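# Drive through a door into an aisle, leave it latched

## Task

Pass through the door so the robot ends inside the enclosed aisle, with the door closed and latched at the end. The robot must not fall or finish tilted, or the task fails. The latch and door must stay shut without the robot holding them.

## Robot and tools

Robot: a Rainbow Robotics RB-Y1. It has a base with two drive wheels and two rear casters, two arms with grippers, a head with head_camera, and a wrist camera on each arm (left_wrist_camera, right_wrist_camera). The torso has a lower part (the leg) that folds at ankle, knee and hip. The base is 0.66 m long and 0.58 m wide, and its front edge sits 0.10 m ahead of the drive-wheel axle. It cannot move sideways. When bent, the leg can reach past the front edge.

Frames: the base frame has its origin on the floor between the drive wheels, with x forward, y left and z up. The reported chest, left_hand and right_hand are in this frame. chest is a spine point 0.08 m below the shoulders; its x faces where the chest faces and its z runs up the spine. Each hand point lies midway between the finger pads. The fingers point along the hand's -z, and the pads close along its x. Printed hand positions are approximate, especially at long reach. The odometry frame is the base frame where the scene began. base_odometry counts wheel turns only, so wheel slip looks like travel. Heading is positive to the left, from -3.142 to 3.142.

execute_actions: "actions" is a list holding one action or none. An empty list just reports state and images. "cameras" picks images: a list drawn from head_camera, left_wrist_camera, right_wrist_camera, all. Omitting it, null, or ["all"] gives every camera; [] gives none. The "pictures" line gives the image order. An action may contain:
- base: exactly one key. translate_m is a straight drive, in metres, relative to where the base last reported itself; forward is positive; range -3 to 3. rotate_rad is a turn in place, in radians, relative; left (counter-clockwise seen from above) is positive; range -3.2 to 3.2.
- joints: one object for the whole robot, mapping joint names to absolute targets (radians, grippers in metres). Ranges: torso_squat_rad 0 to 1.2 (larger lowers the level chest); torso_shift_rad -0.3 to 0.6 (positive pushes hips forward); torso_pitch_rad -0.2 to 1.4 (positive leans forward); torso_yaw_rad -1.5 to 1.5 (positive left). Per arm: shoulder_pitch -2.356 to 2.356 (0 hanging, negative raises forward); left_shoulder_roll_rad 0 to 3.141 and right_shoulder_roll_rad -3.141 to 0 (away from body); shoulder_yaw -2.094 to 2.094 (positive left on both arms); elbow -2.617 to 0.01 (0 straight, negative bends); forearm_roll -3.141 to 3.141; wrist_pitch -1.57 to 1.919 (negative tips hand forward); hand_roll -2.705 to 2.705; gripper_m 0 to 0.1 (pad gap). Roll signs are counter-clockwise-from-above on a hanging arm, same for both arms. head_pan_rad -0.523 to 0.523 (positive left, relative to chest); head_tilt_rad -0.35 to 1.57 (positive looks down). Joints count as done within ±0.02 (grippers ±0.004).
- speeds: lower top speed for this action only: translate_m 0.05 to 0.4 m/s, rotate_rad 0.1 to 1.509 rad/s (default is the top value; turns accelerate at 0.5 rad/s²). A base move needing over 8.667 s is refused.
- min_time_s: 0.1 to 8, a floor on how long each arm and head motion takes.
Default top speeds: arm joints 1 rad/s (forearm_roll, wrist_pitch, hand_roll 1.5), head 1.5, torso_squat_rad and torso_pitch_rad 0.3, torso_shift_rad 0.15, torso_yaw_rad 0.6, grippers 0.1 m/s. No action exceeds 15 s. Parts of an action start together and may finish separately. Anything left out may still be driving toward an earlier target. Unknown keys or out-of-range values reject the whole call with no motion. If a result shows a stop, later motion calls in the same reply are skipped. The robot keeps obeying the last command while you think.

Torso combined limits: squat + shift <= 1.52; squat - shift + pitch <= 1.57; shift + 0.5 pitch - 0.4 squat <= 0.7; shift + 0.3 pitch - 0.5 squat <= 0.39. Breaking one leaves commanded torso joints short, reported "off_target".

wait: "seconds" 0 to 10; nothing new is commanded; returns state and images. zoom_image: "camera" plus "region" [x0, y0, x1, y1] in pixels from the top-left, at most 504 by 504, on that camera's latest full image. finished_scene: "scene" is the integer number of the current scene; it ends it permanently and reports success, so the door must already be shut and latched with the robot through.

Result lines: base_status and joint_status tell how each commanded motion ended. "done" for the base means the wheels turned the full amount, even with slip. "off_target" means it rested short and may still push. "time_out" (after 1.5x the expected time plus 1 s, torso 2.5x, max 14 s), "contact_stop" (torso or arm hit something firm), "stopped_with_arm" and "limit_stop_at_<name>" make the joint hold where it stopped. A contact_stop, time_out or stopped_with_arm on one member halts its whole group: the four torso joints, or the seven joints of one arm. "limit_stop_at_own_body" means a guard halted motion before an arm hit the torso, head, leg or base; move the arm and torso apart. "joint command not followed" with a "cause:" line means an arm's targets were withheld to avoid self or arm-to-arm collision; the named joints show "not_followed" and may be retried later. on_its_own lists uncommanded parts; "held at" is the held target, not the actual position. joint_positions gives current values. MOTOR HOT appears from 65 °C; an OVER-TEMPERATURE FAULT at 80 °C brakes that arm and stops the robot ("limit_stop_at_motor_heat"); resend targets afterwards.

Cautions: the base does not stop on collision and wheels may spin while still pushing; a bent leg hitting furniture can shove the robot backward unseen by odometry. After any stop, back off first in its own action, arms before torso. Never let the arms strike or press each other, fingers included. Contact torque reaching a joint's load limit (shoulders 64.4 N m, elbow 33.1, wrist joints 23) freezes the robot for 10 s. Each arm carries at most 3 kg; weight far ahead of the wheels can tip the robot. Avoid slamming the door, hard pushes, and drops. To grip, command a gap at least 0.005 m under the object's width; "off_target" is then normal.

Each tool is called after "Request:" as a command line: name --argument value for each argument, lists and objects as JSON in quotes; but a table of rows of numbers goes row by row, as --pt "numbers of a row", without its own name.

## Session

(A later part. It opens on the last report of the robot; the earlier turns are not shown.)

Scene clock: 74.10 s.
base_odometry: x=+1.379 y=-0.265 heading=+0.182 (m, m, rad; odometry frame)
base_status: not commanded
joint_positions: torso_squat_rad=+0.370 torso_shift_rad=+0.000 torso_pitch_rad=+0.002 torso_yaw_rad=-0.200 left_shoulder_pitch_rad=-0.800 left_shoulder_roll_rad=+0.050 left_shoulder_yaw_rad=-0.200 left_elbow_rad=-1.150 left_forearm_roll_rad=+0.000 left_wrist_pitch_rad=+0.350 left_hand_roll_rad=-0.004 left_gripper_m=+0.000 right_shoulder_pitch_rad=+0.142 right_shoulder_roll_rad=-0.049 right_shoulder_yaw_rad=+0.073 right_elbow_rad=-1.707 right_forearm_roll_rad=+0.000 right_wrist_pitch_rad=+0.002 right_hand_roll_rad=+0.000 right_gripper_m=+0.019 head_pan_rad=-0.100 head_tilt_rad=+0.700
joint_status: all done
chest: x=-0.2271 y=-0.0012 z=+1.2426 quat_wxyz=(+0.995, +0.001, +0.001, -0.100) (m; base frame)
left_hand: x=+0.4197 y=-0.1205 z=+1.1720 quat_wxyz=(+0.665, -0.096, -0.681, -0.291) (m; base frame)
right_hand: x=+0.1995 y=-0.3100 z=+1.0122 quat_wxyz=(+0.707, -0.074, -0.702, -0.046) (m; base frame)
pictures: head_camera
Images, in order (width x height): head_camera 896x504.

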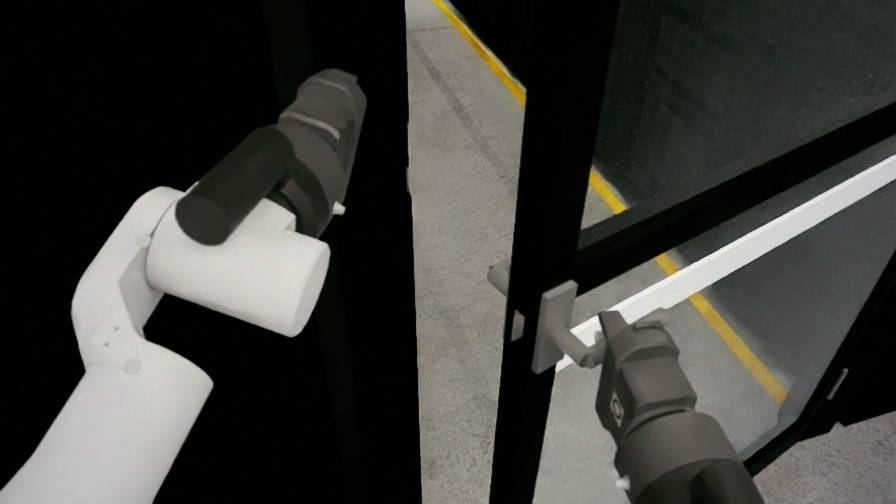

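Request:
execute_actions --actions '[{"joints":{"left_shoulder_yaw_rad":-0.55},"min_time_s":1}]' --cameras '["head_camera"]'

Scene clock: 75.50 s.
base_odometry: x=+1.379 y=-0.265 heading=+0.182 (m, m, rad; odometry frame)
base_status: not commanded
joint_positions: torso_squat_rad=+0.370 torso_shift_rad=+0.000 torso_pitch_rad=+0.002 torso_yaw_rad=-0.200 left_shoulder_pitch_rad=-0.800 left_shoulder_roll_rad=+0.050 left_shoulder_yaw_rad=-0.550 left_elbow_rad=-1.150 left_forearm_roll_rad=+0.000 left_wrist_pitch_rad=+0.350 left_hand_roll_rad=-0.004 left_gripper_m=+0.000 right_shoulder_pitch_rad=+0.142 right_shoulder_roll_rad=-0.049 right_shoulder_yaw_rad=+0.073 right_elbow_rad=-1.707 right_forearm_roll_rad=+0.000 right_wrist_pitch_rad=+0.002 right_hand_roll_rad=+0.000 right_gripper_m=+0.019 head_pan_rad=-0.100 head_tilt_rad=+0.700
joint_status: all done
chest: x=-0.2271 y=-0.0012 z=+1.2426 quat_wxyz=(+0.995, +0.001, +0.001, -0.100) (m; base frame)
left_hand: x=+0.3319 y=-0.2228 z=+1.1181 quat_wxyz=(+0.607, -0.095, -0.646, -0.452) (m; base frame)
right_hand: x=+0.1995 y=-0.3100 z=+1.0122 quat_wxyz=(+0.707, -0.074, -0.702, -0.046) (m; base frame)
pictures: head_camera
Images, in order (width x height): head_camera 896x504.

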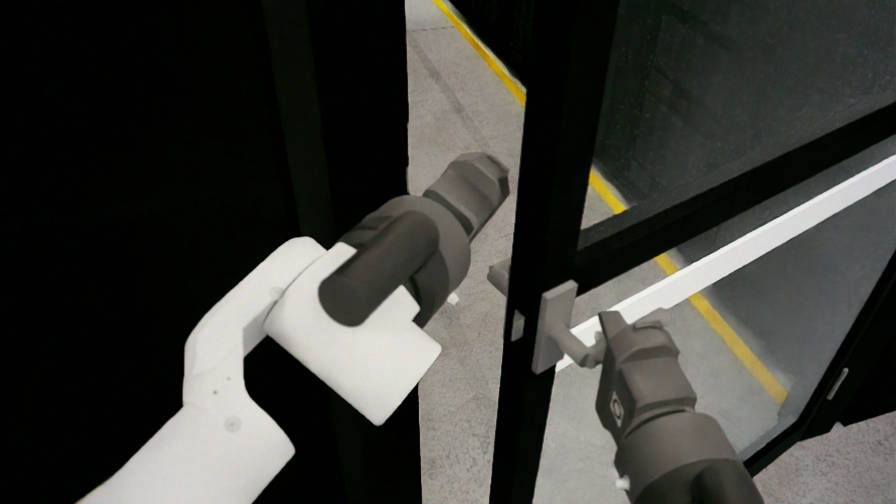

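Request:
execute_actions --actions '[{"joints":{"left_shoulder_pitch_rad":-1.05,"left_elbow_rad":-0.8,"left_shoulder_yaw_rad":-0.75,"left_wrist_pitch_rad":0.0},"min_time_s":1}]' --cameras '["head_camera"]'

Scene clock: 76.70 s.
base_odometry: x=+1.379 y=-0.265 heading=+0.182 (m, m, rad; odometry frame)
base_status: not commanded
joint_positions: torso_squat_rad=+0.370 torso_shift_rad=+0.000 torso_pitch_rad=+0.002 torso_yaw_rad=-0.200 left_shoulder_pitch_rad=-0.870 left_shoulder_roll_rad=+0.063 left_shoulder_yaw_rad=-0.605 left_elbow_rad=-1.061 left_forearm_roll_rad=+0.000 left_wrist_pitch_rad=+0.244 left_hand_roll_rad=-0.003 left_gripper_m=+0.000 right_shoulder_pitch_rad=+0.142 right_shoulder_roll_rad=-0.049 right_shoulder_yaw_rad=+0.072 right_elbow_rad=-1.707 right_forearm_roll_rad=+0.000 right_wrist_pitch_rad=+0.002 right_hand_roll_rad=+0.000 right_gripper_m=+0.019 head_pan_rad=-0.100 head_tilt_rad=+0.700
joint_status: left_shoulder_pitch_rad contact_stop_at_left_shoulder_yaw_rad (moved -0.071 of -0.250); left_shoulder_yaw_rad contact_stop (moved -0.055 of -0.200); left_elbow_rad contact_stop_at_left_shoulder_yaw_rad (moved +0.089 of +0.350); left_wrist_pitch_rad contact_stop_at_left_shoulder_yaw_rad (moved -0.106 of -0.350)
on_its_own: left_shoulder_pitch_rad is held at -0.871, not at your -1.050, since a contact_stop; left_shoulder_yaw_rad is held at -0.605, not at your -0.750, since a contact_stop; left_elbow_rad is held at -1.061, not at your -0.800, since a contact_stop; left_wrist_pitch_rad is held at +0.244, not at your +0.000, since a contact_stop
chest: x=-0.2271 y=-0.0011 z=+1.2426 quat_wxyz=(+0.995, +0.001, +0.001, -0.100) (m; base frame)
left_hand: x=+0.3322 y=-0.2391 z=+1.1286 quat_wxyz=(+0.564, -0.088, -0.665, -0.481) (m; base frame)
right_hand: x=+0.1994 y=-0.3105 z=+1.0121 quat_wxyz=(+0.707, -0.074, -0.702, -0.046) (m; base frame)
pictures: head_camera
Images, in order (width x height): head_camera 896x504.

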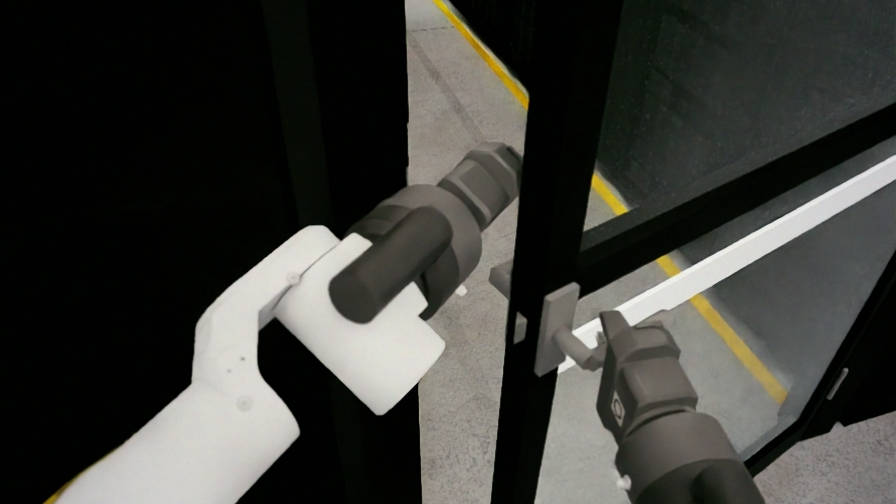

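Request:
execute_actions --actions '[{"joints":{"left_shoulder_pitch_rad":-1.1,"left_elbow_rad":-0.7,"left_shoulder_yaw_rad":-0.5,"left_wrist_pitch_rad":0.2,"left_shoulder_roll_rad":0.03},"min_time_s":1}]' --cameras '["head_camera","left_wrist_camera"]'

Scene clock: 78.13 s.
base_odometry: x=+1.379 y=-0.265 heading=+0.182 (m, m, rad; odometry frame)
base_status: not commanded
joint_positions: torso_squat_rad=+0.370 torso_shift_rad=+0.000 torso_pitch_rad=+0.002 torso_yaw_rad=-0.200 left_shoulder_pitch_rad=-1.100 left_shoulder_roll_rad=+0.030 left_shoulder_yaw_rad=-0.500 left_elbow_rad=-0.700 left_forearm_roll_rad=+0.000 left_wrist_pitch_rad=+0.200 left_hand_roll_rad=-0.003 left_gripper_m=+0.000 right_shoulder_pitch_rad=+0.142 right_shoulder_roll_rad=-0.049 right_shoulder_yaw_rad=+0.072 right_elbow_rad=-1.707 right_forearm_roll_rad=+0.000 right_wrist_pitch_rad=+0.002 right_hand_roll_rad=+0.000 right_gripper_m=+0.019 head_pan_rad=-0.100 head_tilt_rad=+0.700
joint_status: all done
chest: x=-0.2271 y=-0.0011 z=+1.2426 quat_wxyz=(+0.995, +0.001, +0.001, -0.100) (m; base frame)
left_hand: x=+0.4048 y=-0.2157 z=+1.1474 quat_wxyz=(+0.599, -0.027, -0.654, -0.462) (m; base frame)
right_hand: x=+0.1994 y=-0.3104 z=+1.0122 quat_wxyz=(+0.707, -0.074, -0.702, -0.046) (m; base frame)
pictures: head_camera, left_wrist_camera
Images, in order (width x height): head_camera 896x504, left_wrist_camera 644x364.

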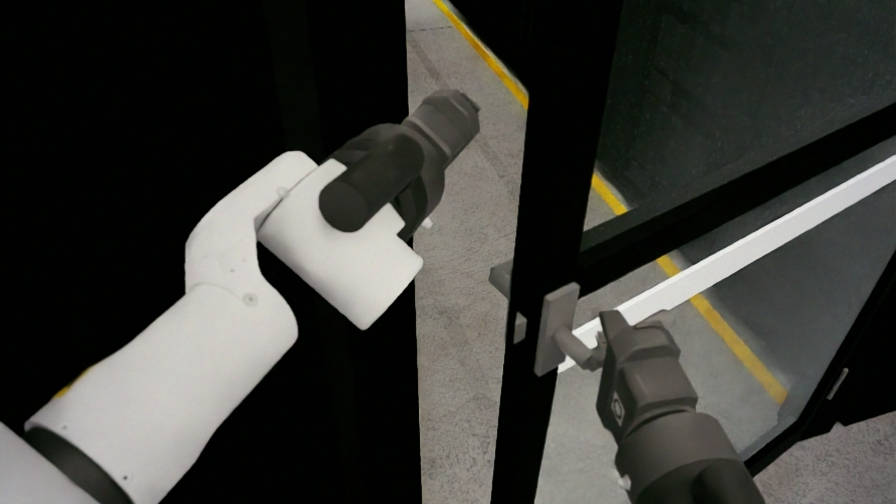

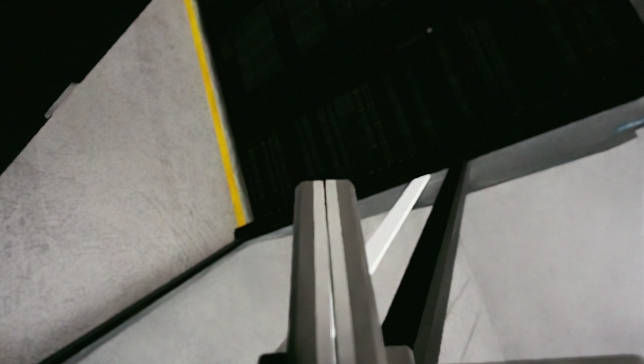

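Request:
execute_actions --actions '[{"joints":{"left_shoulder_yaw_rad":-0.95,"left_wrist_pitch_rad":-0.1,"left_shoulder_pitch_rad":-1.2},"min_time_s":1.2}]' --cameras '["head_camera","left_wrist_camera"]'

Scene clock: 89.10 s.
TORQUE FAULT: left_shoulder_roll_rad reached its load limit. The robot stopped for 10 seconds, dropped its targets and accepts commands again. The stop added 9.4 s to the call and to motion_time.
base_odometry: x=+1.379 y=-0.265 heading=+0.182 (m, m, rad; odometry frame)
base_status: not commanded
joint_positions: torso_squat_rad=+0.370 torso_shift_rad=+0.000 torso_pitch_rad=+0.002 torso_yaw_rad=-0.200 left_shoulder_pitch_rad=-1.161 left_shoulder_roll_rad=+0.050 left_shoulder_yaw_rad=-0.808 left_elbow_rad=-0.694 left_forearm_roll_rad=+0.000 left_wrist_pitch_rad=+0.013 left_hand_roll_rad=-0.003 left_gripper_m=+0.000 right_shoulder_pitch_rad=+0.143 right_shoulder_roll_rad=-0.050 right_shoulder_yaw_rad=+0.070 right_elbow_rad=-1.707 right_forearm_roll_rad=+0.000 right_wrist_pitch_rad=+0.001 right_hand_roll_rad=+0.000 right_gripper_m=+0.019 head_pan_rad=-0.100 head_tilt_rad=+0.700
joint_status: left_shoulder_pitch_rad torque_fault (moved -0.061 of -0.100); left_shoulder_yaw_rad torque_fault (moved -0.307 of -0.450); left_wrist_pitch_rad torque_fault (moved -0.187 of -0.300)
on_its_own: left_shoulder_pitch_rad is held at -1.162, not at your -1.200, since a torque_fault; left_shoulder_yaw_rad is held at -0.809, not at your -0.950, since a torque_fault; left_wrist_pitch_rad is held at +0.013, not at your -0.100, since a torque_fault
chest: x=-0.2272 y=-0.0009 z=+1.2426 quat_wxyz=(+0.995, +0.001, +0.001, -0.100) (m; base frame)
left_hand: x=+0.3425 y=-0.2807 z=+1.1519 quat_wxyz=(+0.447, -0.019, -0.677, -0.584) (m; base frame)
right_hand: x=+0.1987 y=-0.3113 z=+1.0118 quat_wxyz=(+0.707, -0.075, -0.701, -0.046) (m; base frame)
pictures: head_camera, left_wrist_camera
Images, in order (width x height): head_camera 896x504, left_wrist_camera 644x364.

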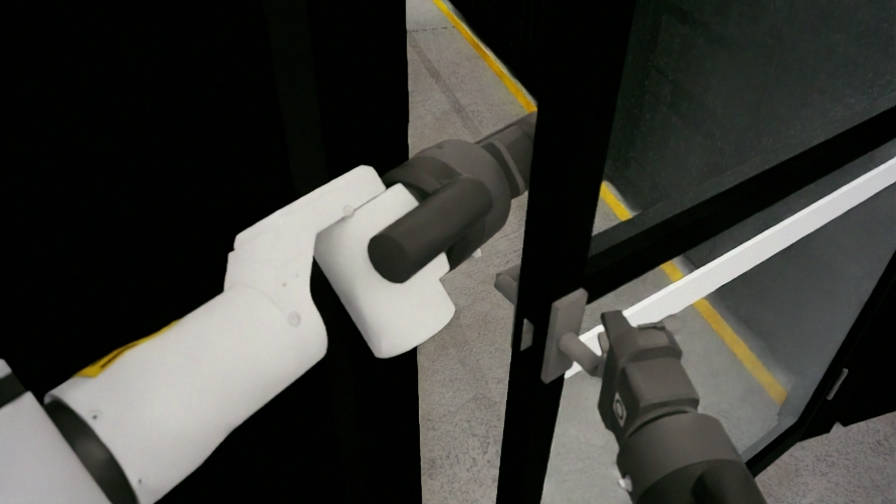

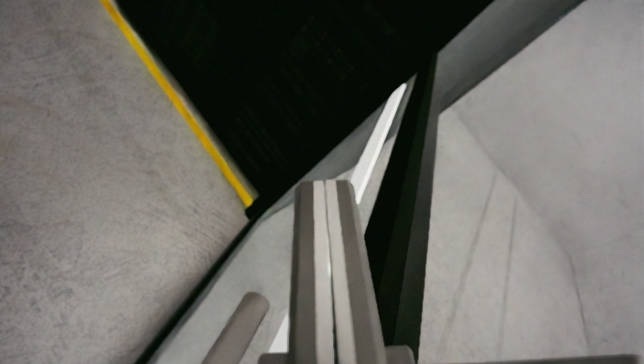

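Request:
execute_actions --actions '[{"joints":{"right_gripper_m":0.07}}]' --cameras '[]'

Request:
execute_actions --actions '[{"joints":{"right_shoulder_pitch_rad":0.6,"right_elbow_rad":-2.17}}]' --cameras '["head_camera"]'

Request:
execute_actions --actions '[{"joints":{"right_shoulder_pitch_rad":0.3,"right_elbow_rad":-0.4,"right_wrist_pitch_rad":0,"right_gripper_m":0,"right_shoulder_yaw_rad":0}}]' --cameras '["head_camera"]'

Scene clock: 90.50 s.
base_odometry: x=+1.379 y=-0.265 heading=+0.182 (m, m, rad; odometry frame)
base_status: not commanded
joint_positions: torso_squat_rad=+0.370 torso_shift_rad=+0.000 torso_pitch_rad=+0.002 torso_yaw_rad=-0.200 left_shoulder_pitch_rad=-1.161 left_shoulder_roll_rad=+0.050 left_shoulder_yaw_rad=-0.808 left_elbow_rad=-0.694 left_forearm_roll_rad=+0.000 left_wrist_pitch_rad=+0.014 left_hand_roll_rad=-0.003 left_gripper_m=+0.000 right_shoulder_pitch_rad=+0.142 right_shoulder_roll_rad=-0.050 right_shoulder_yaw_rad=+0.070 right_elbow_rad=-1.709 right_forearm_roll_rad=+0.000 right_wrist_pitch_rad=+0.000 right_hand_roll_rad=+0.000 right_gripper_m=+0.070 head_pan_rad=-0.100 head_tilt_rad=+0.700
joint_status: all done
on_its_own: left_shoulder_pitch_rad is held at -1.162, not at your -1.200, since a torque_fault; left_shoulder_yaw_rad is held at -0.809, not at your -0.950, since a torque_fault; left_wrist_pitch_rad is held at +0.013, not at your -0.100, since a torque_fault
chest: x=-0.2272 y=-0.0009 z=+1.2426 quat_wxyz=(+0.995, +0.001, +0.001, -0.100) (m; base frame)
left_hand: x=+0.3426 y=-0.2806 z=+1.1518 quat_wxyz=(+0.447, -0.019, -0.677, -0.584) (m; base frame)
right_hand: x=+0.1991 y=-0.3111 z=+1.0135 quat_wxyz=(+0.706, -0.075, -0.703, -0.046) (m; base frame)
pictures: none
No camera images: the call's "cameras" was empty. Leave "cameras" out to get every camera's image.

Scene clock: 91.60 s.
base_odometry: x=+1.379 y=-0.265 heading=+0.182 (m, m, rad; odometry frame)
base_status: not commanded
joint_positions: torso_squat_rad=+0.370 torso_shift_rad=+0.000 torso_pitch_rad=+0.002 torso_yaw_rad=-0.200 left_shoulder_pitch_rad=-1.161 left_shoulder_roll_rad=+0.048 left_shoulder_yaw_rad=-0.808 left_elbow_rad=-0.695 left_forearm_roll_rad=+0.000 left_wrist_pitch_rad=+0.013 left_hand_roll_rad=-0.003 left_gripper_m=+0.000 right_shoulder_pitch_rad=+0.600 right_shoulder_roll_rad=-0.050 right_shoulder_yaw_rad=+0.070 right_elbow_rad=-2.170 right_forearm_roll_rad=+0.000 right_wrist_pitch_rad=+0.000 right_hand_roll_rad=+0.000 right_gripper_m=+0.070 head_pan_rad=-0.100 head_tilt_rad=+0.700
joint_status: all done
on_its_own: left_shoulder_pitch_rad is held at -1.162, not at your -1.200, since a torque_fault; left_shoulder_yaw_rad is held at -0.809, not at your -0.950, since a torque_fault; left_wrist_pitch_rad is held at +0.013, not at your -0.100, since a torque_fault
chest: x=-0.2272 y=-0.0009 z=+1.2426 quat_wxyz=(+0.995, +0.001, +0.001, -0.100) (m; base frame)
left_hand: x=+0.3411 y=-0.2820 z=+1.1519 quat_wxyz=(+0.446, -0.021, -0.677, -0.585) (m; base frame)
right_hand: x=+0.0720 y=-0.3424 z=+1.0573 quat_wxyz=(+0.691, -0.131, -0.706, -0.086) (m; base frame)
pictures: head_camera
Images, in order (width x height): head_camera 896x504.

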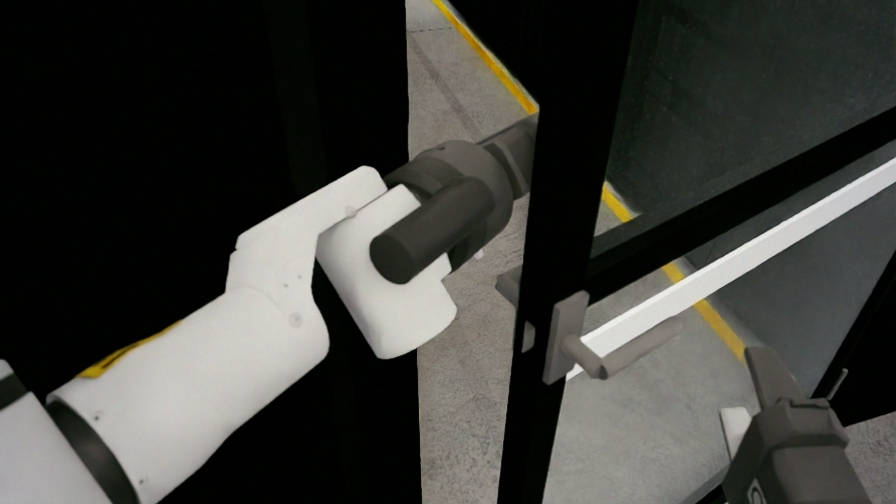

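Scene clock: 94.00 s.
base_odometry: x=+1.379 y=-0.265 heading=+0.182 (m, m, rad; odometry frame)
base_status: not commanded
joint_positions: torso_squat_rad=+0.370 torso_shift_rad=+0.000 torso_pitch_rad=+0.002 torso_yaw_rad=-0.200 left_shoulder_pitch_rad=-1.161 left_shoulder_roll_rad=+0.047 left_shoulder_yaw_rad=-0.808 left_elbow_rad=-0.695 left_forearm_roll_rad=+0.000 left_wrist_pitch_rad=+0.013 left_hand_roll_rad=-0.003 left_gripper_m=+0.000 right_shoulder_pitch_rad=+0.300 right_shoulder_roll_rad=-0.050 right_shoulder_yaw_rad=+0.000 right_elbow_rad=-0.400 right_forearm_roll_rad=+0.000 right_wrist_pitch_rad=+0.000 right_hand_roll_rad=+0.000 right_gripper_m=+0.001 head_pan_rad=-0.100 head_tilt_rad=+0.700
joint_status: all done
on_its_own: left_shoulder_pitch_rad is held at -1.162, not at your -1.200, since a torque_fault; left_shoulder_yaw_rad is held at -0.809, not at your -0.950, since a torque_fault; left_wrist_pitch_rad is held at +0.013, not at your -0.100, since a torque_fault
chest: x=-0.2273 y=-0.0008 z=+1.2426 quat_wxyz=(+0.995, +0.001, +0.001, -0.100) (m; base frame)
left_hand: x=+0.3411 y=-0.2821 z=+1.1519 quat_wxyz=(+0.446, -0.021, -0.677, -0.585) (m; base frame)
right_hand: x=-0.3051 y=-0.2551 z=+0.5633 quat_wxyz=(+0.988, -0.039, -0.053, -0.141) (m; base frame)
pictures: head_camera
Images, in order (width x height): head_camera 896x504.

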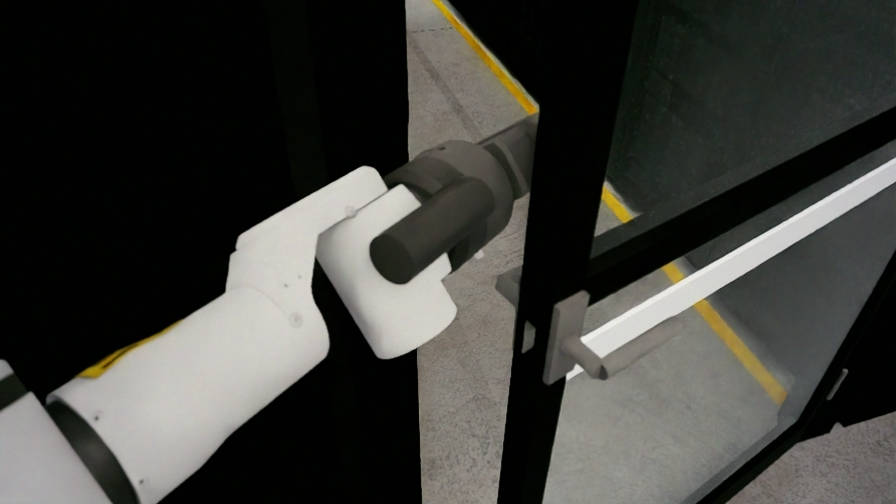

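Request:
execute_actions --actions '[{"base":{"translate_m":-0.08},"speeds":{"translate_m":0.08}}]' --cameras '["head_camera"]'

Request:
execute_actions --actions '[{"base":{"rotate_rad":-0.6},"speeds":{"rotate_rad":0.25},"joints":{"head_tilt_rad":0.9}}]' --cameras '["head_camera"]'

Scene clock: 96.10 s.
base_odometry: x=+1.300 y=-0.280 heading=+0.183 (m, m, rad; odometry frame)
base_status: done
joint_positions: torso_squat_rad=+0.370 torso_shift_rad=+0.000 torso_pitch_rad=+0.001 torso_yaw_rad=-0.200 left_shoulder_pitch_rad=-1.161 left_shoulder_roll_rad=+0.046 left_shoulder_yaw_rad=-0.808 left_elbow_rad=-0.695 left_forearm_roll_rad=+0.000 left_wrist_pitch_rad=+0.013 left_hand_roll_rad=-0.003 left_gripper_m=+0.000 right_shoulder_pitch_rad=+0.300 right_shoulder_roll_rad=-0.050 right_shoulder_yaw_rad=+0.000 right_elbow_rad=-0.400 right_forearm_roll_rad=+0.000 right_wrist_pitch_rad=+0.000 right_hand_roll_rad=+0.000 right_gripper_m=+0.001 head_pan_rad=-0.100 head_tilt_rad=+0.700
joint_status: not commanded
on_its_own: left_shoulder_pitch_rad is held at -1.162, not at your -1.200, since a torque_fault; left_shoulder_yaw_rad is held at -0.809, not at your -0.950, since a torque_fault; left_wrist_pitch_rad is held at +0.013, not at your -0.100, since a torque_fault
chest: x=-0.2274 y=-0.0010 z=+1.2426 quat_wxyz=(+0.995, +0.001, +0.001, -0.100) (m; base frame)
left_hand: x=+0.3401 y=-0.2831 z=+1.1524 quat_wxyz=(+0.446, -0.021, -0.677, -0.585) (m; base frame)
right_hand: x=-0.3050 y=-0.2551 z=+0.5632 quat_wxyz=(+0.988, -0.038, -0.053, -0.141) (m; base frame)
pictures: head_camera
Images, in order (width x height): head_camera 896x504.

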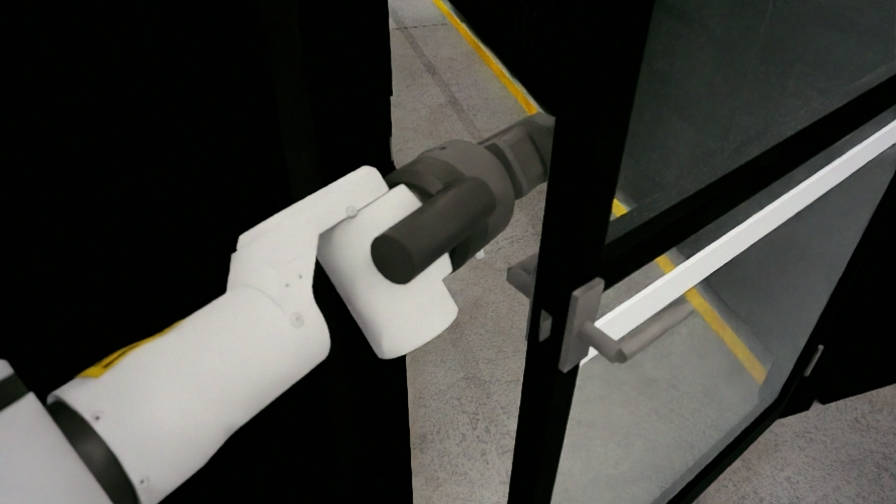

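Scene clock: 99.37 s.
base_odometry: x=+1.301 y=-0.280 heading=-0.415 (m, m, rad; odometry frame)
base_status: done
joint_positions: torso_squat_rad=+0.370 torso_shift_rad=+0.002 torso_pitch_rad=+0.003 torso_yaw_rad=-0.200 left_shoulder_pitch_rad=-1.163 left_shoulder_roll_rad=+0.052 left_shoulder_yaw_rad=-0.805 left_elbow_rad=-0.692 left_forearm_roll_rad=+0.000 left_wrist_pitch_rad=+0.015 left_hand_roll_rad=-0.003 left_gripper_m=+0.000 right_shoulder_pitch_rad=+0.300 right_shoulder_roll_rad=-0.050 right_shoulder_yaw_rad=+0.000 right_elbow_rad=-0.400 right_forearm_roll_rad=+0.000 right_wrist_pitch_rad=+0.000 right_hand_roll_rad=+0.000 right_gripper_m=+0.001 head_pan_rad=-0.100 head_tilt_rad=+0.900
joint_status: all done
on_its_own: left_shoulder_pitch_rad is held at -1.162, not at your -1.200, since a torque_fault; left_shoulder_yaw_rad is held at -0.809, not at your -0.950, since a torque_fault; left_wrist_pitch_rad is held at +0.013, not at your -0.100, since a torque_fault
chest: x=-0.2260 y=-0.0013 z=+1.2426 quat_wxyz=(+0.995, +0.001, +0.002, -0.100) (m; base frame)
left_hand: x=+0.3456 y=-0.2798 z=+1.1521 quat_wxyz=(+0.449, -0.018, -0.677, -0.583) (m; base frame)
right_hand: x=-0.3048 y=-0.2552 z=+0.5633 quat_wxyz=(+0.988, -0.038, -0.052, -0.141) (m; base frame)
pictures: head_camera
Images, in order (width x height): head_camera 896x504.

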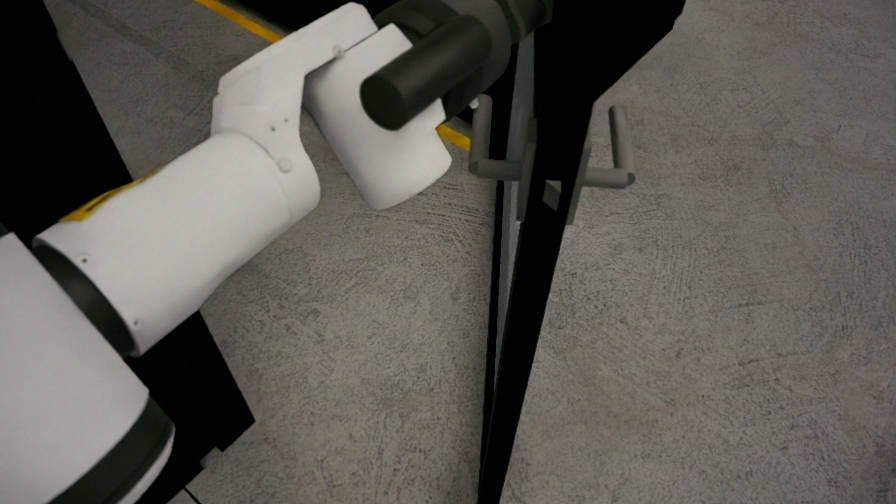

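Request:
execute_actions --actions '[{"joints":{"torso_yaw_rad":-0.4,"head_pan_rad":0.1}}]' --cameras '["head_camera"]'

Scene clock: 101.13 s.
base_odometry: x=+1.301 y=-0.280 heading=-0.415 (m, m, rad; odometry frame)
base_status: not commanded
joint_positions: torso_squat_rad=+0.369 torso_shift_rad=+0.004 torso_pitch_rad=+0.008 torso_yaw_rad=-0.309 left_shoulder_pitch_rad=-1.161 left_shoulder_roll_rad=+0.048 left_shoulder_yaw_rad=-0.808 left_elbow_rad=-0.694 left_forearm_roll_rad=+0.000 left_wrist_pitch_rad=+0.013 left_hand_roll_rad=-0.003 left_gripper_m=+0.000 right_shoulder_pitch_rad=+0.300 right_shoulder_roll_rad=-0.050 right_shoulder_yaw_rad=+0.000 right_elbow_rad=-0.400 right_forearm_roll_rad=+0.000 right_wrist_pitch_rad=+0.000 right_hand_roll_rad=+0.000 right_gripper_m=+0.001 head_pan_rad=+0.100 head_tilt_rad=+0.900
joint_status: torso_yaw_rad contact_stop (moved -0.109 of -0.200); the others done
on_its_own: torso_yaw_rad is held at -0.309, not at your -0.400, since a contact_stop; left_shoulder_pitch_rad is held at -1.162, not at your -1.200, since a torque_fault; left_shoulder_yaw_rad is held at -0.809, not at your -0.950, since a torque_fault; left_wrist_pitch_rad is held at +0.013, not at your -0.100, since a torque_fault
chest: x=-0.2229 y=-0.0010 z=+1.2428 quat_wxyz=(+0.988, +0.000, +0.004, -0.154) (m; base frame)
left_hand: x=+0.3112 y=-0.3423 z=+1.1493 quat_wxyz=(+0.416, -0.059, -0.674, -0.608) (m; base frame)
right_hand: x=-0.3321 y=-0.2452 z=+0.5642 quat_wxyz=(+0.979, -0.042, -0.048, -0.194) (m; base frame)
pictures: head_camera
Images, in order (width x height): head_camera 896x504.

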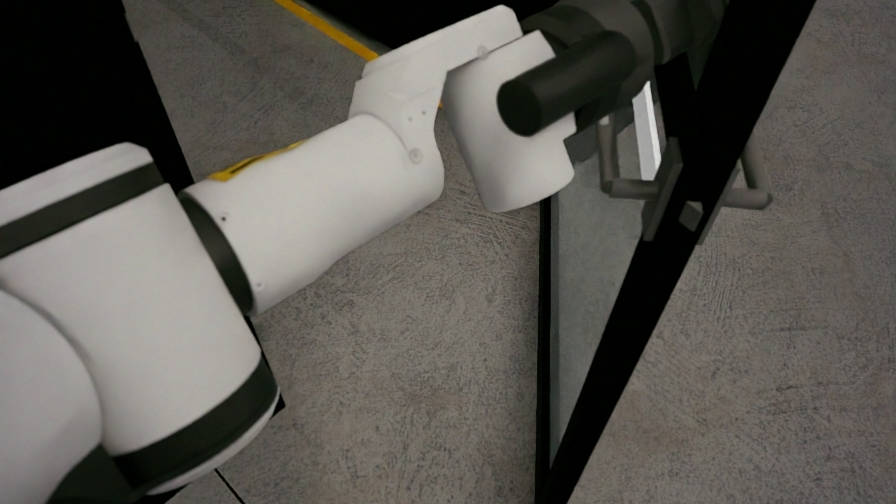

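Request:
execute_actions --actions '[{"joints":{"torso_yaw_rad":-0.41}}]' --cameras '[]'

Request:
execute_actions --actions '[{"base":{"translate_m":0.08},"speeds":{"translate_m":0.08},"joints":{"torso_yaw_rad":-0.51}}]' --cameras '["head_camera"]'

Scene clock: 102.53 s.
base_odometry: x=+1.301 y=-0.280 heading=-0.415 (m, m, rad; odometry frame)
base_status: not commanded
joint_positions: torso_squat_rad=+0.369 torso_shift_rad=+0.006 torso_pitch_rad=+0.010 torso_yaw_rad=-0.357 left_shoulder_pitch_rad=-1.161 left_shoulder_roll_rad=+0.051 left_shoulder_yaw_rad=-0.807 left_elbow_rad=-0.693 left_forearm_roll_rad=+0.000 left_wrist_pitch_rad=+0.014 left_hand_roll_rad=-0.003 left_gripper_m=+0.000 right_shoulder_pitch_rad=+0.300 right_shoulder_roll_rad=-0.050 right_shoulder_yaw_rad=+0.000 right_elbow_rad=-0.400 right_forearm_roll_rad=+0.000 right_wrist_pitch_rad=+0.000 right_hand_roll_rad=+0.000 right_gripper_m=+0.001 head_pan_rad=+0.100 head_tilt_rad=+0.900
joint_status: torso_yaw_rad contact_stop (moved -0.048 of -0.101)
on_its_own: torso_yaw_rad is held at -0.357, not at your -0.410, since a contact_stop; left_shoulder_pitch_rad is held at -1.162, not at your -1.200, since a torque_fault; left_shoulder_yaw_rad is held at -0.809, not at your -0.950, since a torque_fault; left_wrist_pitch_rad is held at +0.013, not at your -0.100, since a torque_fault
chest: x=-0.2209 y=-0.0011 z=+1.2429 quat_wxyz=(+0.984, +0.000, +0.005, -0.177) (m; base frame)
left_hand: x=+0.2984 y=-0.3659 z=+1.1477 quat_wxyz=(+0.404, -0.074, -0.672, -0.617) (m; base frame)
right_hand: x=-0.3436 y=-0.2399 z=+0.5646 quat_wxyz=(+0.974, -0.044, -0.045, -0.218) (m; base frame)
pictures: none
No camera images: the call's "cameras" was empty. Leave "cameras" out to get every camera's image.

not run: a stop came earlier in this reply.

Request:
execute_actions --actions '[{"base":{"translate_m":0.15},"speeds":{"translate_m":0.1},"joints":{"head_pan_rad":-0.1,"head_tilt_rad":1.1}}]' --cameras '["head_camera","right_wrist_camera"]'

Request:
execute_actions --actions '[{"base":{"rotate_rad":-0.25},"speeds":{"rotate_rad":0.2}}]' --cameras '["head_camera","right_wrist_camera"]'

Scene clock: 104.97 s.
base_odometry: x=+1.438 y=-0.340 heading=-0.416 (m, m, rad; odometry frame)
base_status: done
joint_positions: torso_squat_rad=+0.369 torso_shift_rad=+0.005 torso_pitch_rad=+0.009 torso_yaw_rad=-0.357 left_shoulder_pitch_rad=-1.161 left_shoulder_roll_rad=+0.044 left_shoulder_yaw_rad=-0.809 left_elbow_rad=-0.696 left_forearm_roll_rad=+0.000 left_wrist_pitch_rad=+0.013 left_hand_roll_rad=-0.003 left_gripper_m=+0.000 right_shoulder_pitch_rad=+0.300 right_shoulder_roll_rad=-0.050 right_shoulder_yaw_rad=+0.000 right_elbow_rad=-0.400 right_forearm_roll_rad=+0.000 right_wrist_pitch_rad=+0.000 right_hand_roll_rad=+0.000 right_gripper_m=+0.001 head_pan_rad=-0.100 head_tilt_rad=+1.100
joint_status: all done
on_its_own: torso_yaw_rad is held at -0.357, not at your -0.410, since a contact_stop; left_shoulder_pitch_rad is held at -1.162, not at your -1.200, since a torque_fault; left_shoulder_yaw_rad is held at -0.809, not at your -0.950, since a torque_fault; left_wrist_pitch_rad is held at +0.013, not at your -0.100, since a torque_fault
chest: x=-0.2218 y=-0.0010 z=+1.2428 quat_wxyz=(+0.984, +0.000, +0.005, -0.178) (m; base frame)
left_hand: x=+0.2921 y=-0.3697 z=+1.1487 quat_wxyz=(+0.400, -0.078, -0.672, -0.618) (m; base frame)
right_hand: x=-0.3436 y=-0.2400 z=+0.5644 quat_wxyz=(+0.974, -0.043, -0.046, -0.218) (m; base frame)
pictures: head_camera, right_wrist_camera
Images, in order (width x height): head_camera 896x504, right_wrist_camera 644x364.

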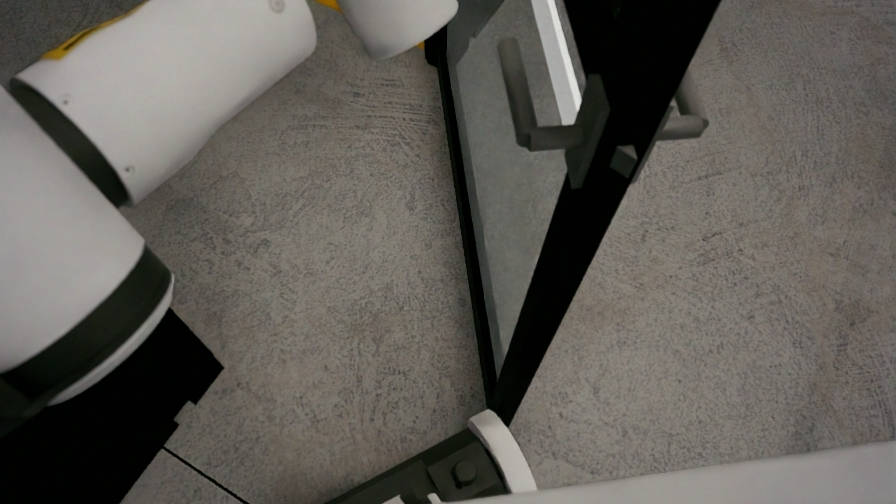

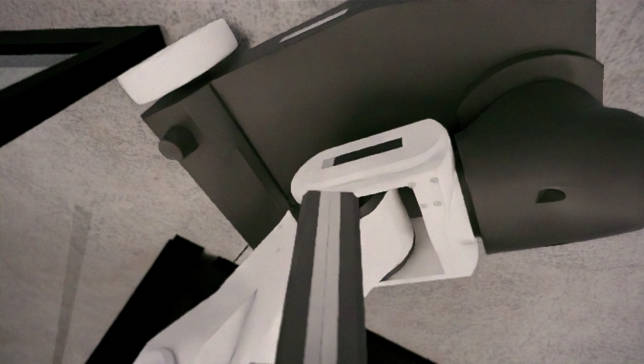

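Scene clock: 106.97 s.
base_odometry: x=+1.438 y=-0.340 heading=-0.665 (m, m, rad; odometry frame)
base_status: done
joint_positions: torso_squat_rad=+0.369 torso_shift_rad=+0.005 torso_pitch_rad=+0.009 torso_yaw_rad=-0.357 left_shoulder_pitch_rad=-1.161 left_shoulder_roll_rad=+0.047 left_shoulder_yaw_rad=-0.808 left_elbow_rad=-0.695 left_forearm_roll_rad=+0.000 left_wrist_pitch_rad=+0.013 left_hand_roll_rad=-0.003 left_gripper_m=+0.000 right_shoulder_pitch_rad=+0.300 right_shoulder_roll_rad=-0.050 right_shoulder_yaw_rad=+0.000 right_elbow_rad=-0.400 right_forearm_roll_rad=+0.000 right_wrist_pitch_rad=+0.000 right_hand_roll_rad=+0.000 right_gripper_m=+0.001 head_pan_rad=-0.100 head_tilt_rad=+1.100
joint_status: not commanded
on_its_own: torso_yaw_rad is held at -0.357, not at your -0.410, since a contact_stop; left_shoulder_pitch_rad is held at -1.162, not at your -1.200, since a torque_fault; left_shoulder_yaw_rad is held at -0.809, not at your -0.950, since a torque_fault; left_wrist_pitch_rad is held at +0.013, not at your -0.100, since a torque_fault
chest: x=-0.2218 y=-0.0008 z=+1.2428 quat_wxyz=(+0.984, +0.000, +0.005, -0.177) (m; base frame)
left_hand: x=+0.2944 y=-0.3679 z=+1.1484 quat_wxyz=(+0.401, -0.077, -0.672, -0.618) (m; base frame)
right_hand: x=-0.3435 y=-0.2400 z=+0.5645 quat_wxyz=(+0.974, -0.044, -0.046, -0.218) (m; base frame)
pictures: head_camera, right_wrist_camera
Images, in order (width x height): head_camera 896x504, right_wrist_camera 644x364.

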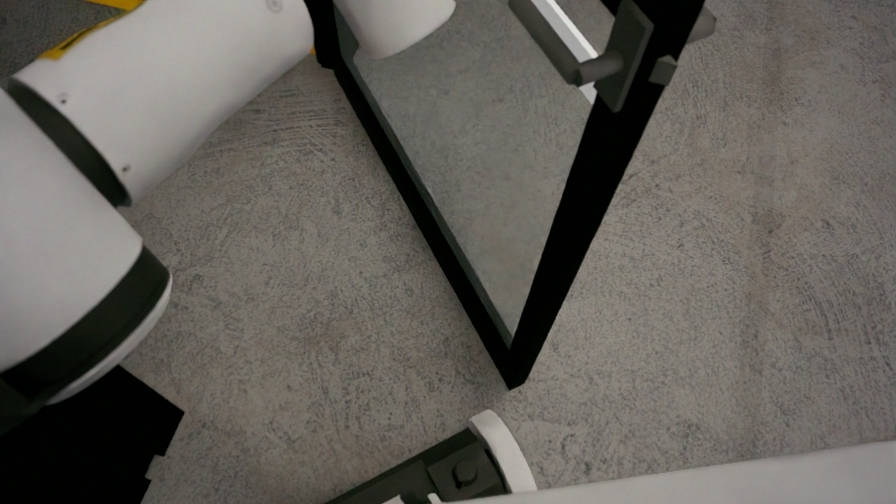

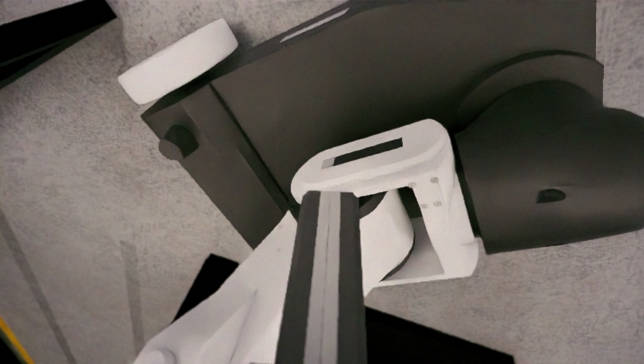

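Request:
execute_actions --actions '[{"base":{"rotate_rad":-0.17},"speeds":{"rotate_rad":0.2},"joints":{"head_pan_rad":0.3,"head_tilt_rad":0.9}}]' --cameras '[]'

Request:
execute_actions --actions '[{"base":{"translate_m":0.3},"speeds":{"translate_m":0.1}}]'

Scene clock: 109.37 s.
base_odometry: x=+1.438 y=-0.340 heading=-0.835 (m, m, rad; odometry frame)
base_status: done
joint_positions: torso_squat_rad=+0.369 torso_shift_rad=+0.005 torso_pitch_rad=+0.009 torso_yaw_rad=-0.357 left_shoulder_pitch_rad=-1.161 left_shoulder_roll_rad=+0.046 left_shoulder_yaw_rad=-0.809 left_elbow_rad=-0.695 left_forearm_roll_rad=+0.000 left_wrist_pitch_rad=+0.013 left_hand_roll_rad=-0.003 left_gripper_m=+0.000 right_shoulder_pitch_rad=+0.300 right_shoulder_roll_rad=-0.050 right_shoulder_yaw_rad=+0.000 right_elbow_rad=-0.400 right_forearm_roll_rad=+0.000 right_wrist_pitch_rad=+0.000 right_hand_roll_rad=+0.000 right_gripper_m=+0.001 head_pan_rad=+0.300 head_tilt_rad=+0.900
joint_status: all done
on_its_own: torso_yaw_rad is held at -0.357, not at your -0.410, since a contact_stop; left_shoulder_pitch_rad is held at -1.162, not at your -1.200, since a torque_fault; left_shoulder_yaw_rad is held at -0.809, not at your -0.950, since a torque_fault; left_wrist_pitch_rad is held at +0.013, not at your -0.100, since a torque_fault
chest: x=-0.2218 y=-0.0008 z=+1.2428 quat_wxyz=(+0.984, +0.000, +0.005, -0.177) (m; base frame)
left_hand: x=+0.2937 y=-0.3683 z=+1.1484 quat_wxyz=(+0.401, -0.077, -0.672, -0.618) (m; base frame)
right_hand: x=-0.3436 y=-0.2400 z=+0.5645 quat_wxyz=(+0.974, -0.044, -0.046, -0.218) (m; base frame)
pictures: none
No camera images: the call's "cameras" was empty. Leave "cameras" out to get every camera's image.

Scene clock: 112.97 s.
base_odometry: x=+1.639 y=-0.563 heading=-0.836 (m, m, rad; odometry frame)
base_status: done
joint_positions: torso_squat_rad=+0.369 torso_shift_rad=+0.005 torso_pitch_rad=+0.009 torso_yaw_rad=-0.357 left_shoulder_pitch_rad=-1.161 left_shoulder_roll_rad=+0.045 left_shoulder_yaw_rad=-0.809 left_elbow_rad=-0.696 left_forearm_roll_rad=+0.000 left_wrist_pitch_rad=+0.013 left_hand_roll_rad=-0.003 left_gripper_m=+0.000 right_shoulder_pitch_rad=+0.300 right_shoulder_roll_rad=-0.050 right_shoulder_yaw_rad=+0.000 right_elbow_rad=-0.400 right_forearm_roll_rad=+0.000 right_wrist_pitch_rad=+0.000 right_hand_roll_rad=+0.000 right_gripper_m=+0.001 head_pan_rad=+0.300 head_tilt_rad=+0.900
joint_status: not commanded
on_its_own: torso_yaw_rad is held at -0.357, not at your -0.410, since a contact_stop; left_shoulder_pitch_rad is held at -1.162, not at your -1.200, since a torque_fault; left_shoulder_yaw_rad is held at -0.809, not at your -0.950, since a torque_fault; left_wrist_pitch_rad is held at +0.013, not at your -0.100, since a torque_fault
chest: x=-0.2220 y=-0.0008 z=+1.2428 quat_wxyz=(+0.984, +0.000, +0.004, -0.178) (m; base frame)
left_hand: x=+0.2923 y=-0.3692 z=+1.1484 quat_wxyz=(+0.400, -0.078, -0.672, -0.618) (m; base frame)
right_hand: x=-0.3436 y=-0.2400 z=+0.5645 quat_wxyz=(+0.974, -0.044, -0.046, -0.218) (m; base frame)
pictures: head_camera, left_wrist_camera, right_wrist_camera
Images, in order (width x height): head_camera 896x504, left_wrist_camera 644x364, right_wrist_camera 644x364.

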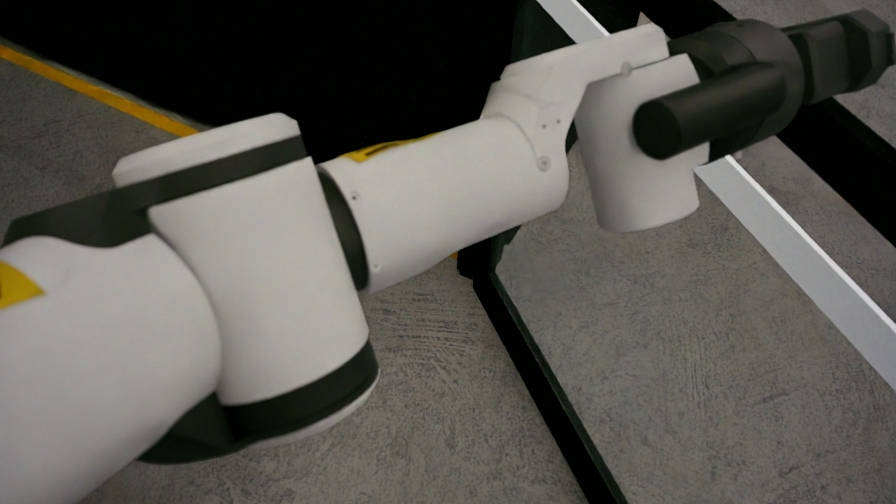

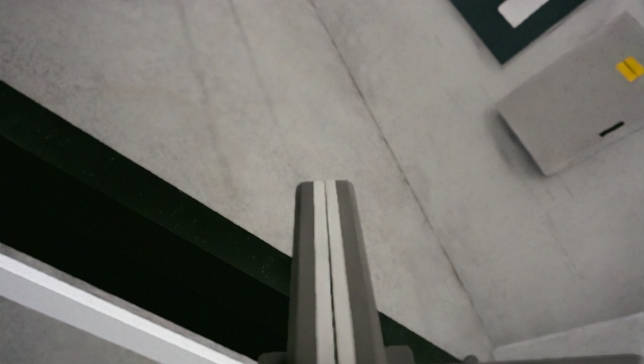

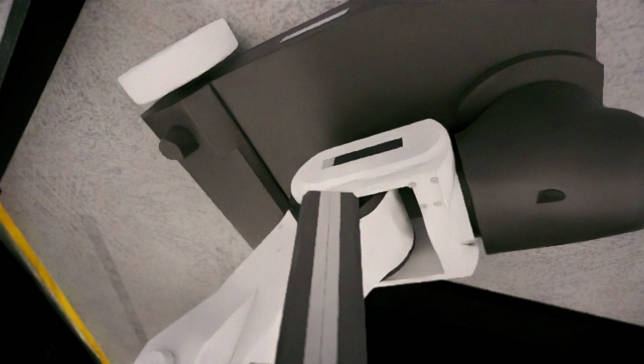

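Request:
execute_actions --actions '[{"base":{"translate_m":0.31},"speeds":{"translate_m":0.1},"joints":{"head_pan_rad":-0.4,"head_tilt_rad":1.0}}]' --cameras '["head_camera","right_wrist_camera"]'

Request:
execute_actions --actions '[{"base":{"rotate_rad":0.4},"speeds":{"rotate_rad":0.2}}]' --cameras '["head_camera","right_wrist_camera"]'

Scene clock: 117.17 s.
base_odometry: x=+1.847 y=-0.793 heading=-0.836 (m, m, rad; odometry frame)
base_status: done
joint_positions: torso_squat_rad=+0.369 torso_shift_rad=+0.005 torso_pitch_rad=+0.008 torso_yaw_rad=-0.357 left_shoulder_pitch_rad=-1.160 left_shoulder_roll_rad=+0.043 left_shoulder_yaw_rad=-0.810 left_elbow_rad=-0.696 left_forearm_roll_rad=+0.000 left_wrist_pitch_rad=+0.013 left_hand_roll_rad=-0.003 left_gripper_m=+0.000 right_shoulder_pitch_rad=+0.300 right_shoulder_roll_rad=-0.050 right_shoulder_yaw_rad=+0.000 right_elbow_rad=-0.400 right_forearm_roll_rad=+0.000 right_wrist_pitch_rad=+0.000 right_hand_roll_rad=+0.000 right_gripper_m=+0.001 head_pan_rad=-0.400 head_tilt_rad=+1.000
joint_status: all done
on_its_own: torso_yaw_rad is held at -0.357, not at your -0.410, since a contact_stop; left_shoulder_pitch_rad is held at -1.162, not at your -1.200, since a torque_fault; left_shoulder_yaw_rad is held at -0.809, not at your -0.950, since a torque_fault; left_wrist_pitch_rad is held at +0.013, not at your -0.100, since a torque_fault
chest: x=-0.2222 y=-0.0007 z=+1.2428 quat_wxyz=(+0.984, +0.000, +0.004, -0.178) (m; base frame)
left_hand: x=+0.2909 y=-0.3698 z=+1.1484 quat_wxyz=(+0.400, -0.079, -0.672, -0.618) (m; base frame)
right_hand: x=-0.3436 y=-0.2399 z=+0.5645 quat_wxyz=(+0.974, -0.044, -0.046, -0.218) (m; base frame)
pictures: head_camera, right_wrist_camera
Images, in order (width x height): head_camera 896x504, right_wrist_camera 644x364.

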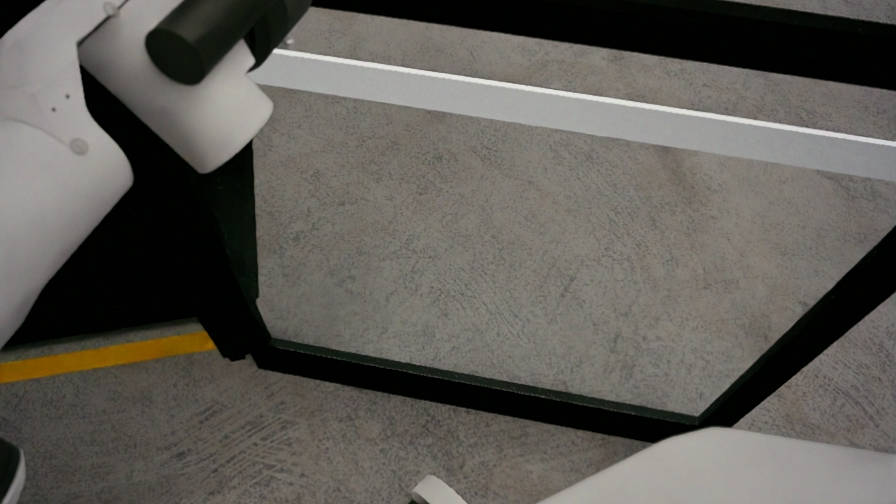

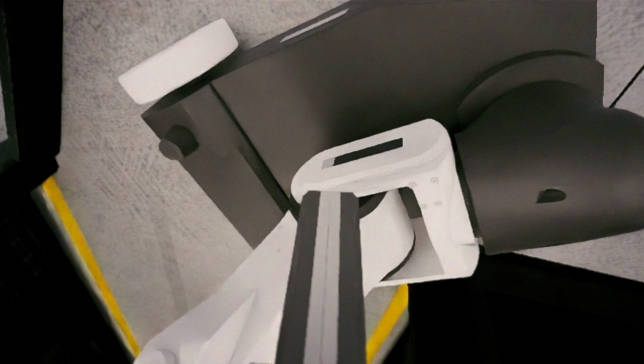

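Scene clock: 120.20 s.
base_odometry: x=+1.847 y=-0.792 heading=-0.437 (m, m, rad; odometry frame)
base_status: done
joint_positions: torso_squat_rad=+0.369 torso_shift_rad=+0.005 torso_pitch_rad=+0.009 torso_yaw_rad=-0.357 left_shoulder_pitch_rad=-1.161 left_shoulder_roll_rad=+0.045 left_shoulder_yaw_rad=-0.809 left_elbow_rad=-0.696 left_forearm_roll_rad=+0.000 left_wrist_pitch_rad=+0.013 left_hand_roll_rad=-0.003 left_gripper_m=+0.000 right_shoulder_pitch_rad=+0.300 right_shoulder_roll_rad=-0.049 right_shoulder_yaw_rad=+0.000 right_elbow_rad=-0.400 right_forearm_roll_rad=+0.000 right_wrist_pitch_rad=+0.000 right_hand_roll_rad=+0.000 right_gripper_m=+0.001 head_pan_rad=-0.400 head_tilt_rad=+1.000
joint_status: not commanded
on_its_own: torso_yaw_rad is held at -0.357, not at your -0.410, since a contact_stop; left_shoulder_pitch_rad is held at -1.162, not at your -1.200, since a torque_fault; left_shoulder_yaw_rad is held at -0.809, not at your -0.950, since a torque_fault; left_wrist_pitch_rad is held at +0.013, not at your -0.100, since a torque_fault
chest: x=-0.2220 y=-0.0006 z=+1.2428 quat_wxyz=(+0.984, +0.000, +0.004, -0.178) (m; base frame)
left_hand: x=+0.2928 y=-0.3687 z=+1.1487 quat_wxyz=(+0.400, -0.077, -0.672, -0.618) (m; base frame)
right_hand: x=-0.3435 y=-0.2393 z=+0.5645 quat_wxyz=(+0.974, -0.043, -0.046, -0.218) (m; base frame)
pictures: head_camera, right_wrist_camera
Images, in order (width x height): head_camera 896x504, right_wrist_camera 644x364.

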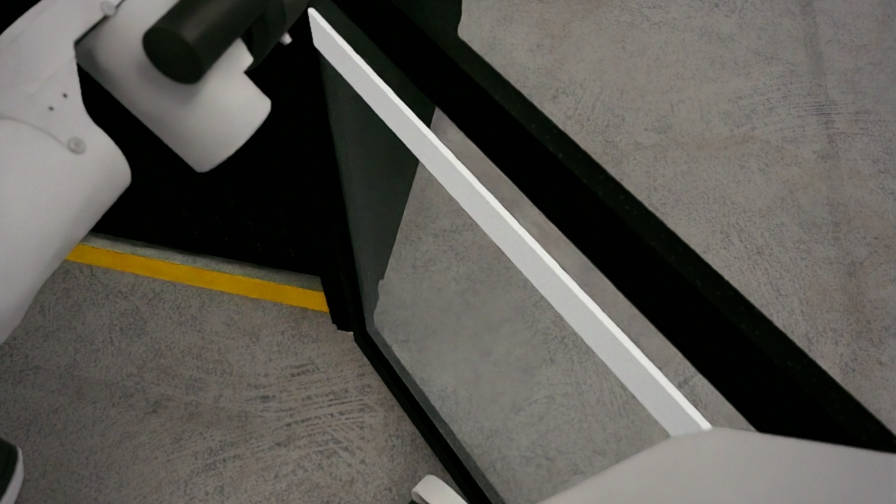

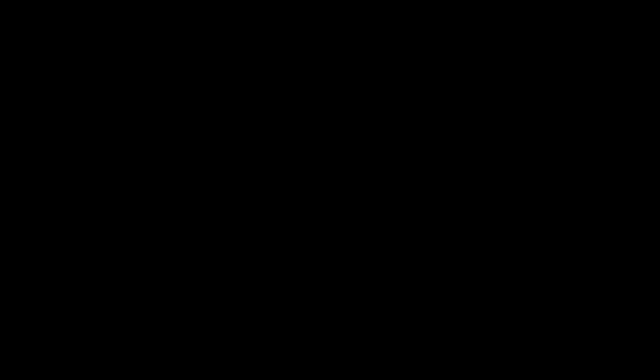

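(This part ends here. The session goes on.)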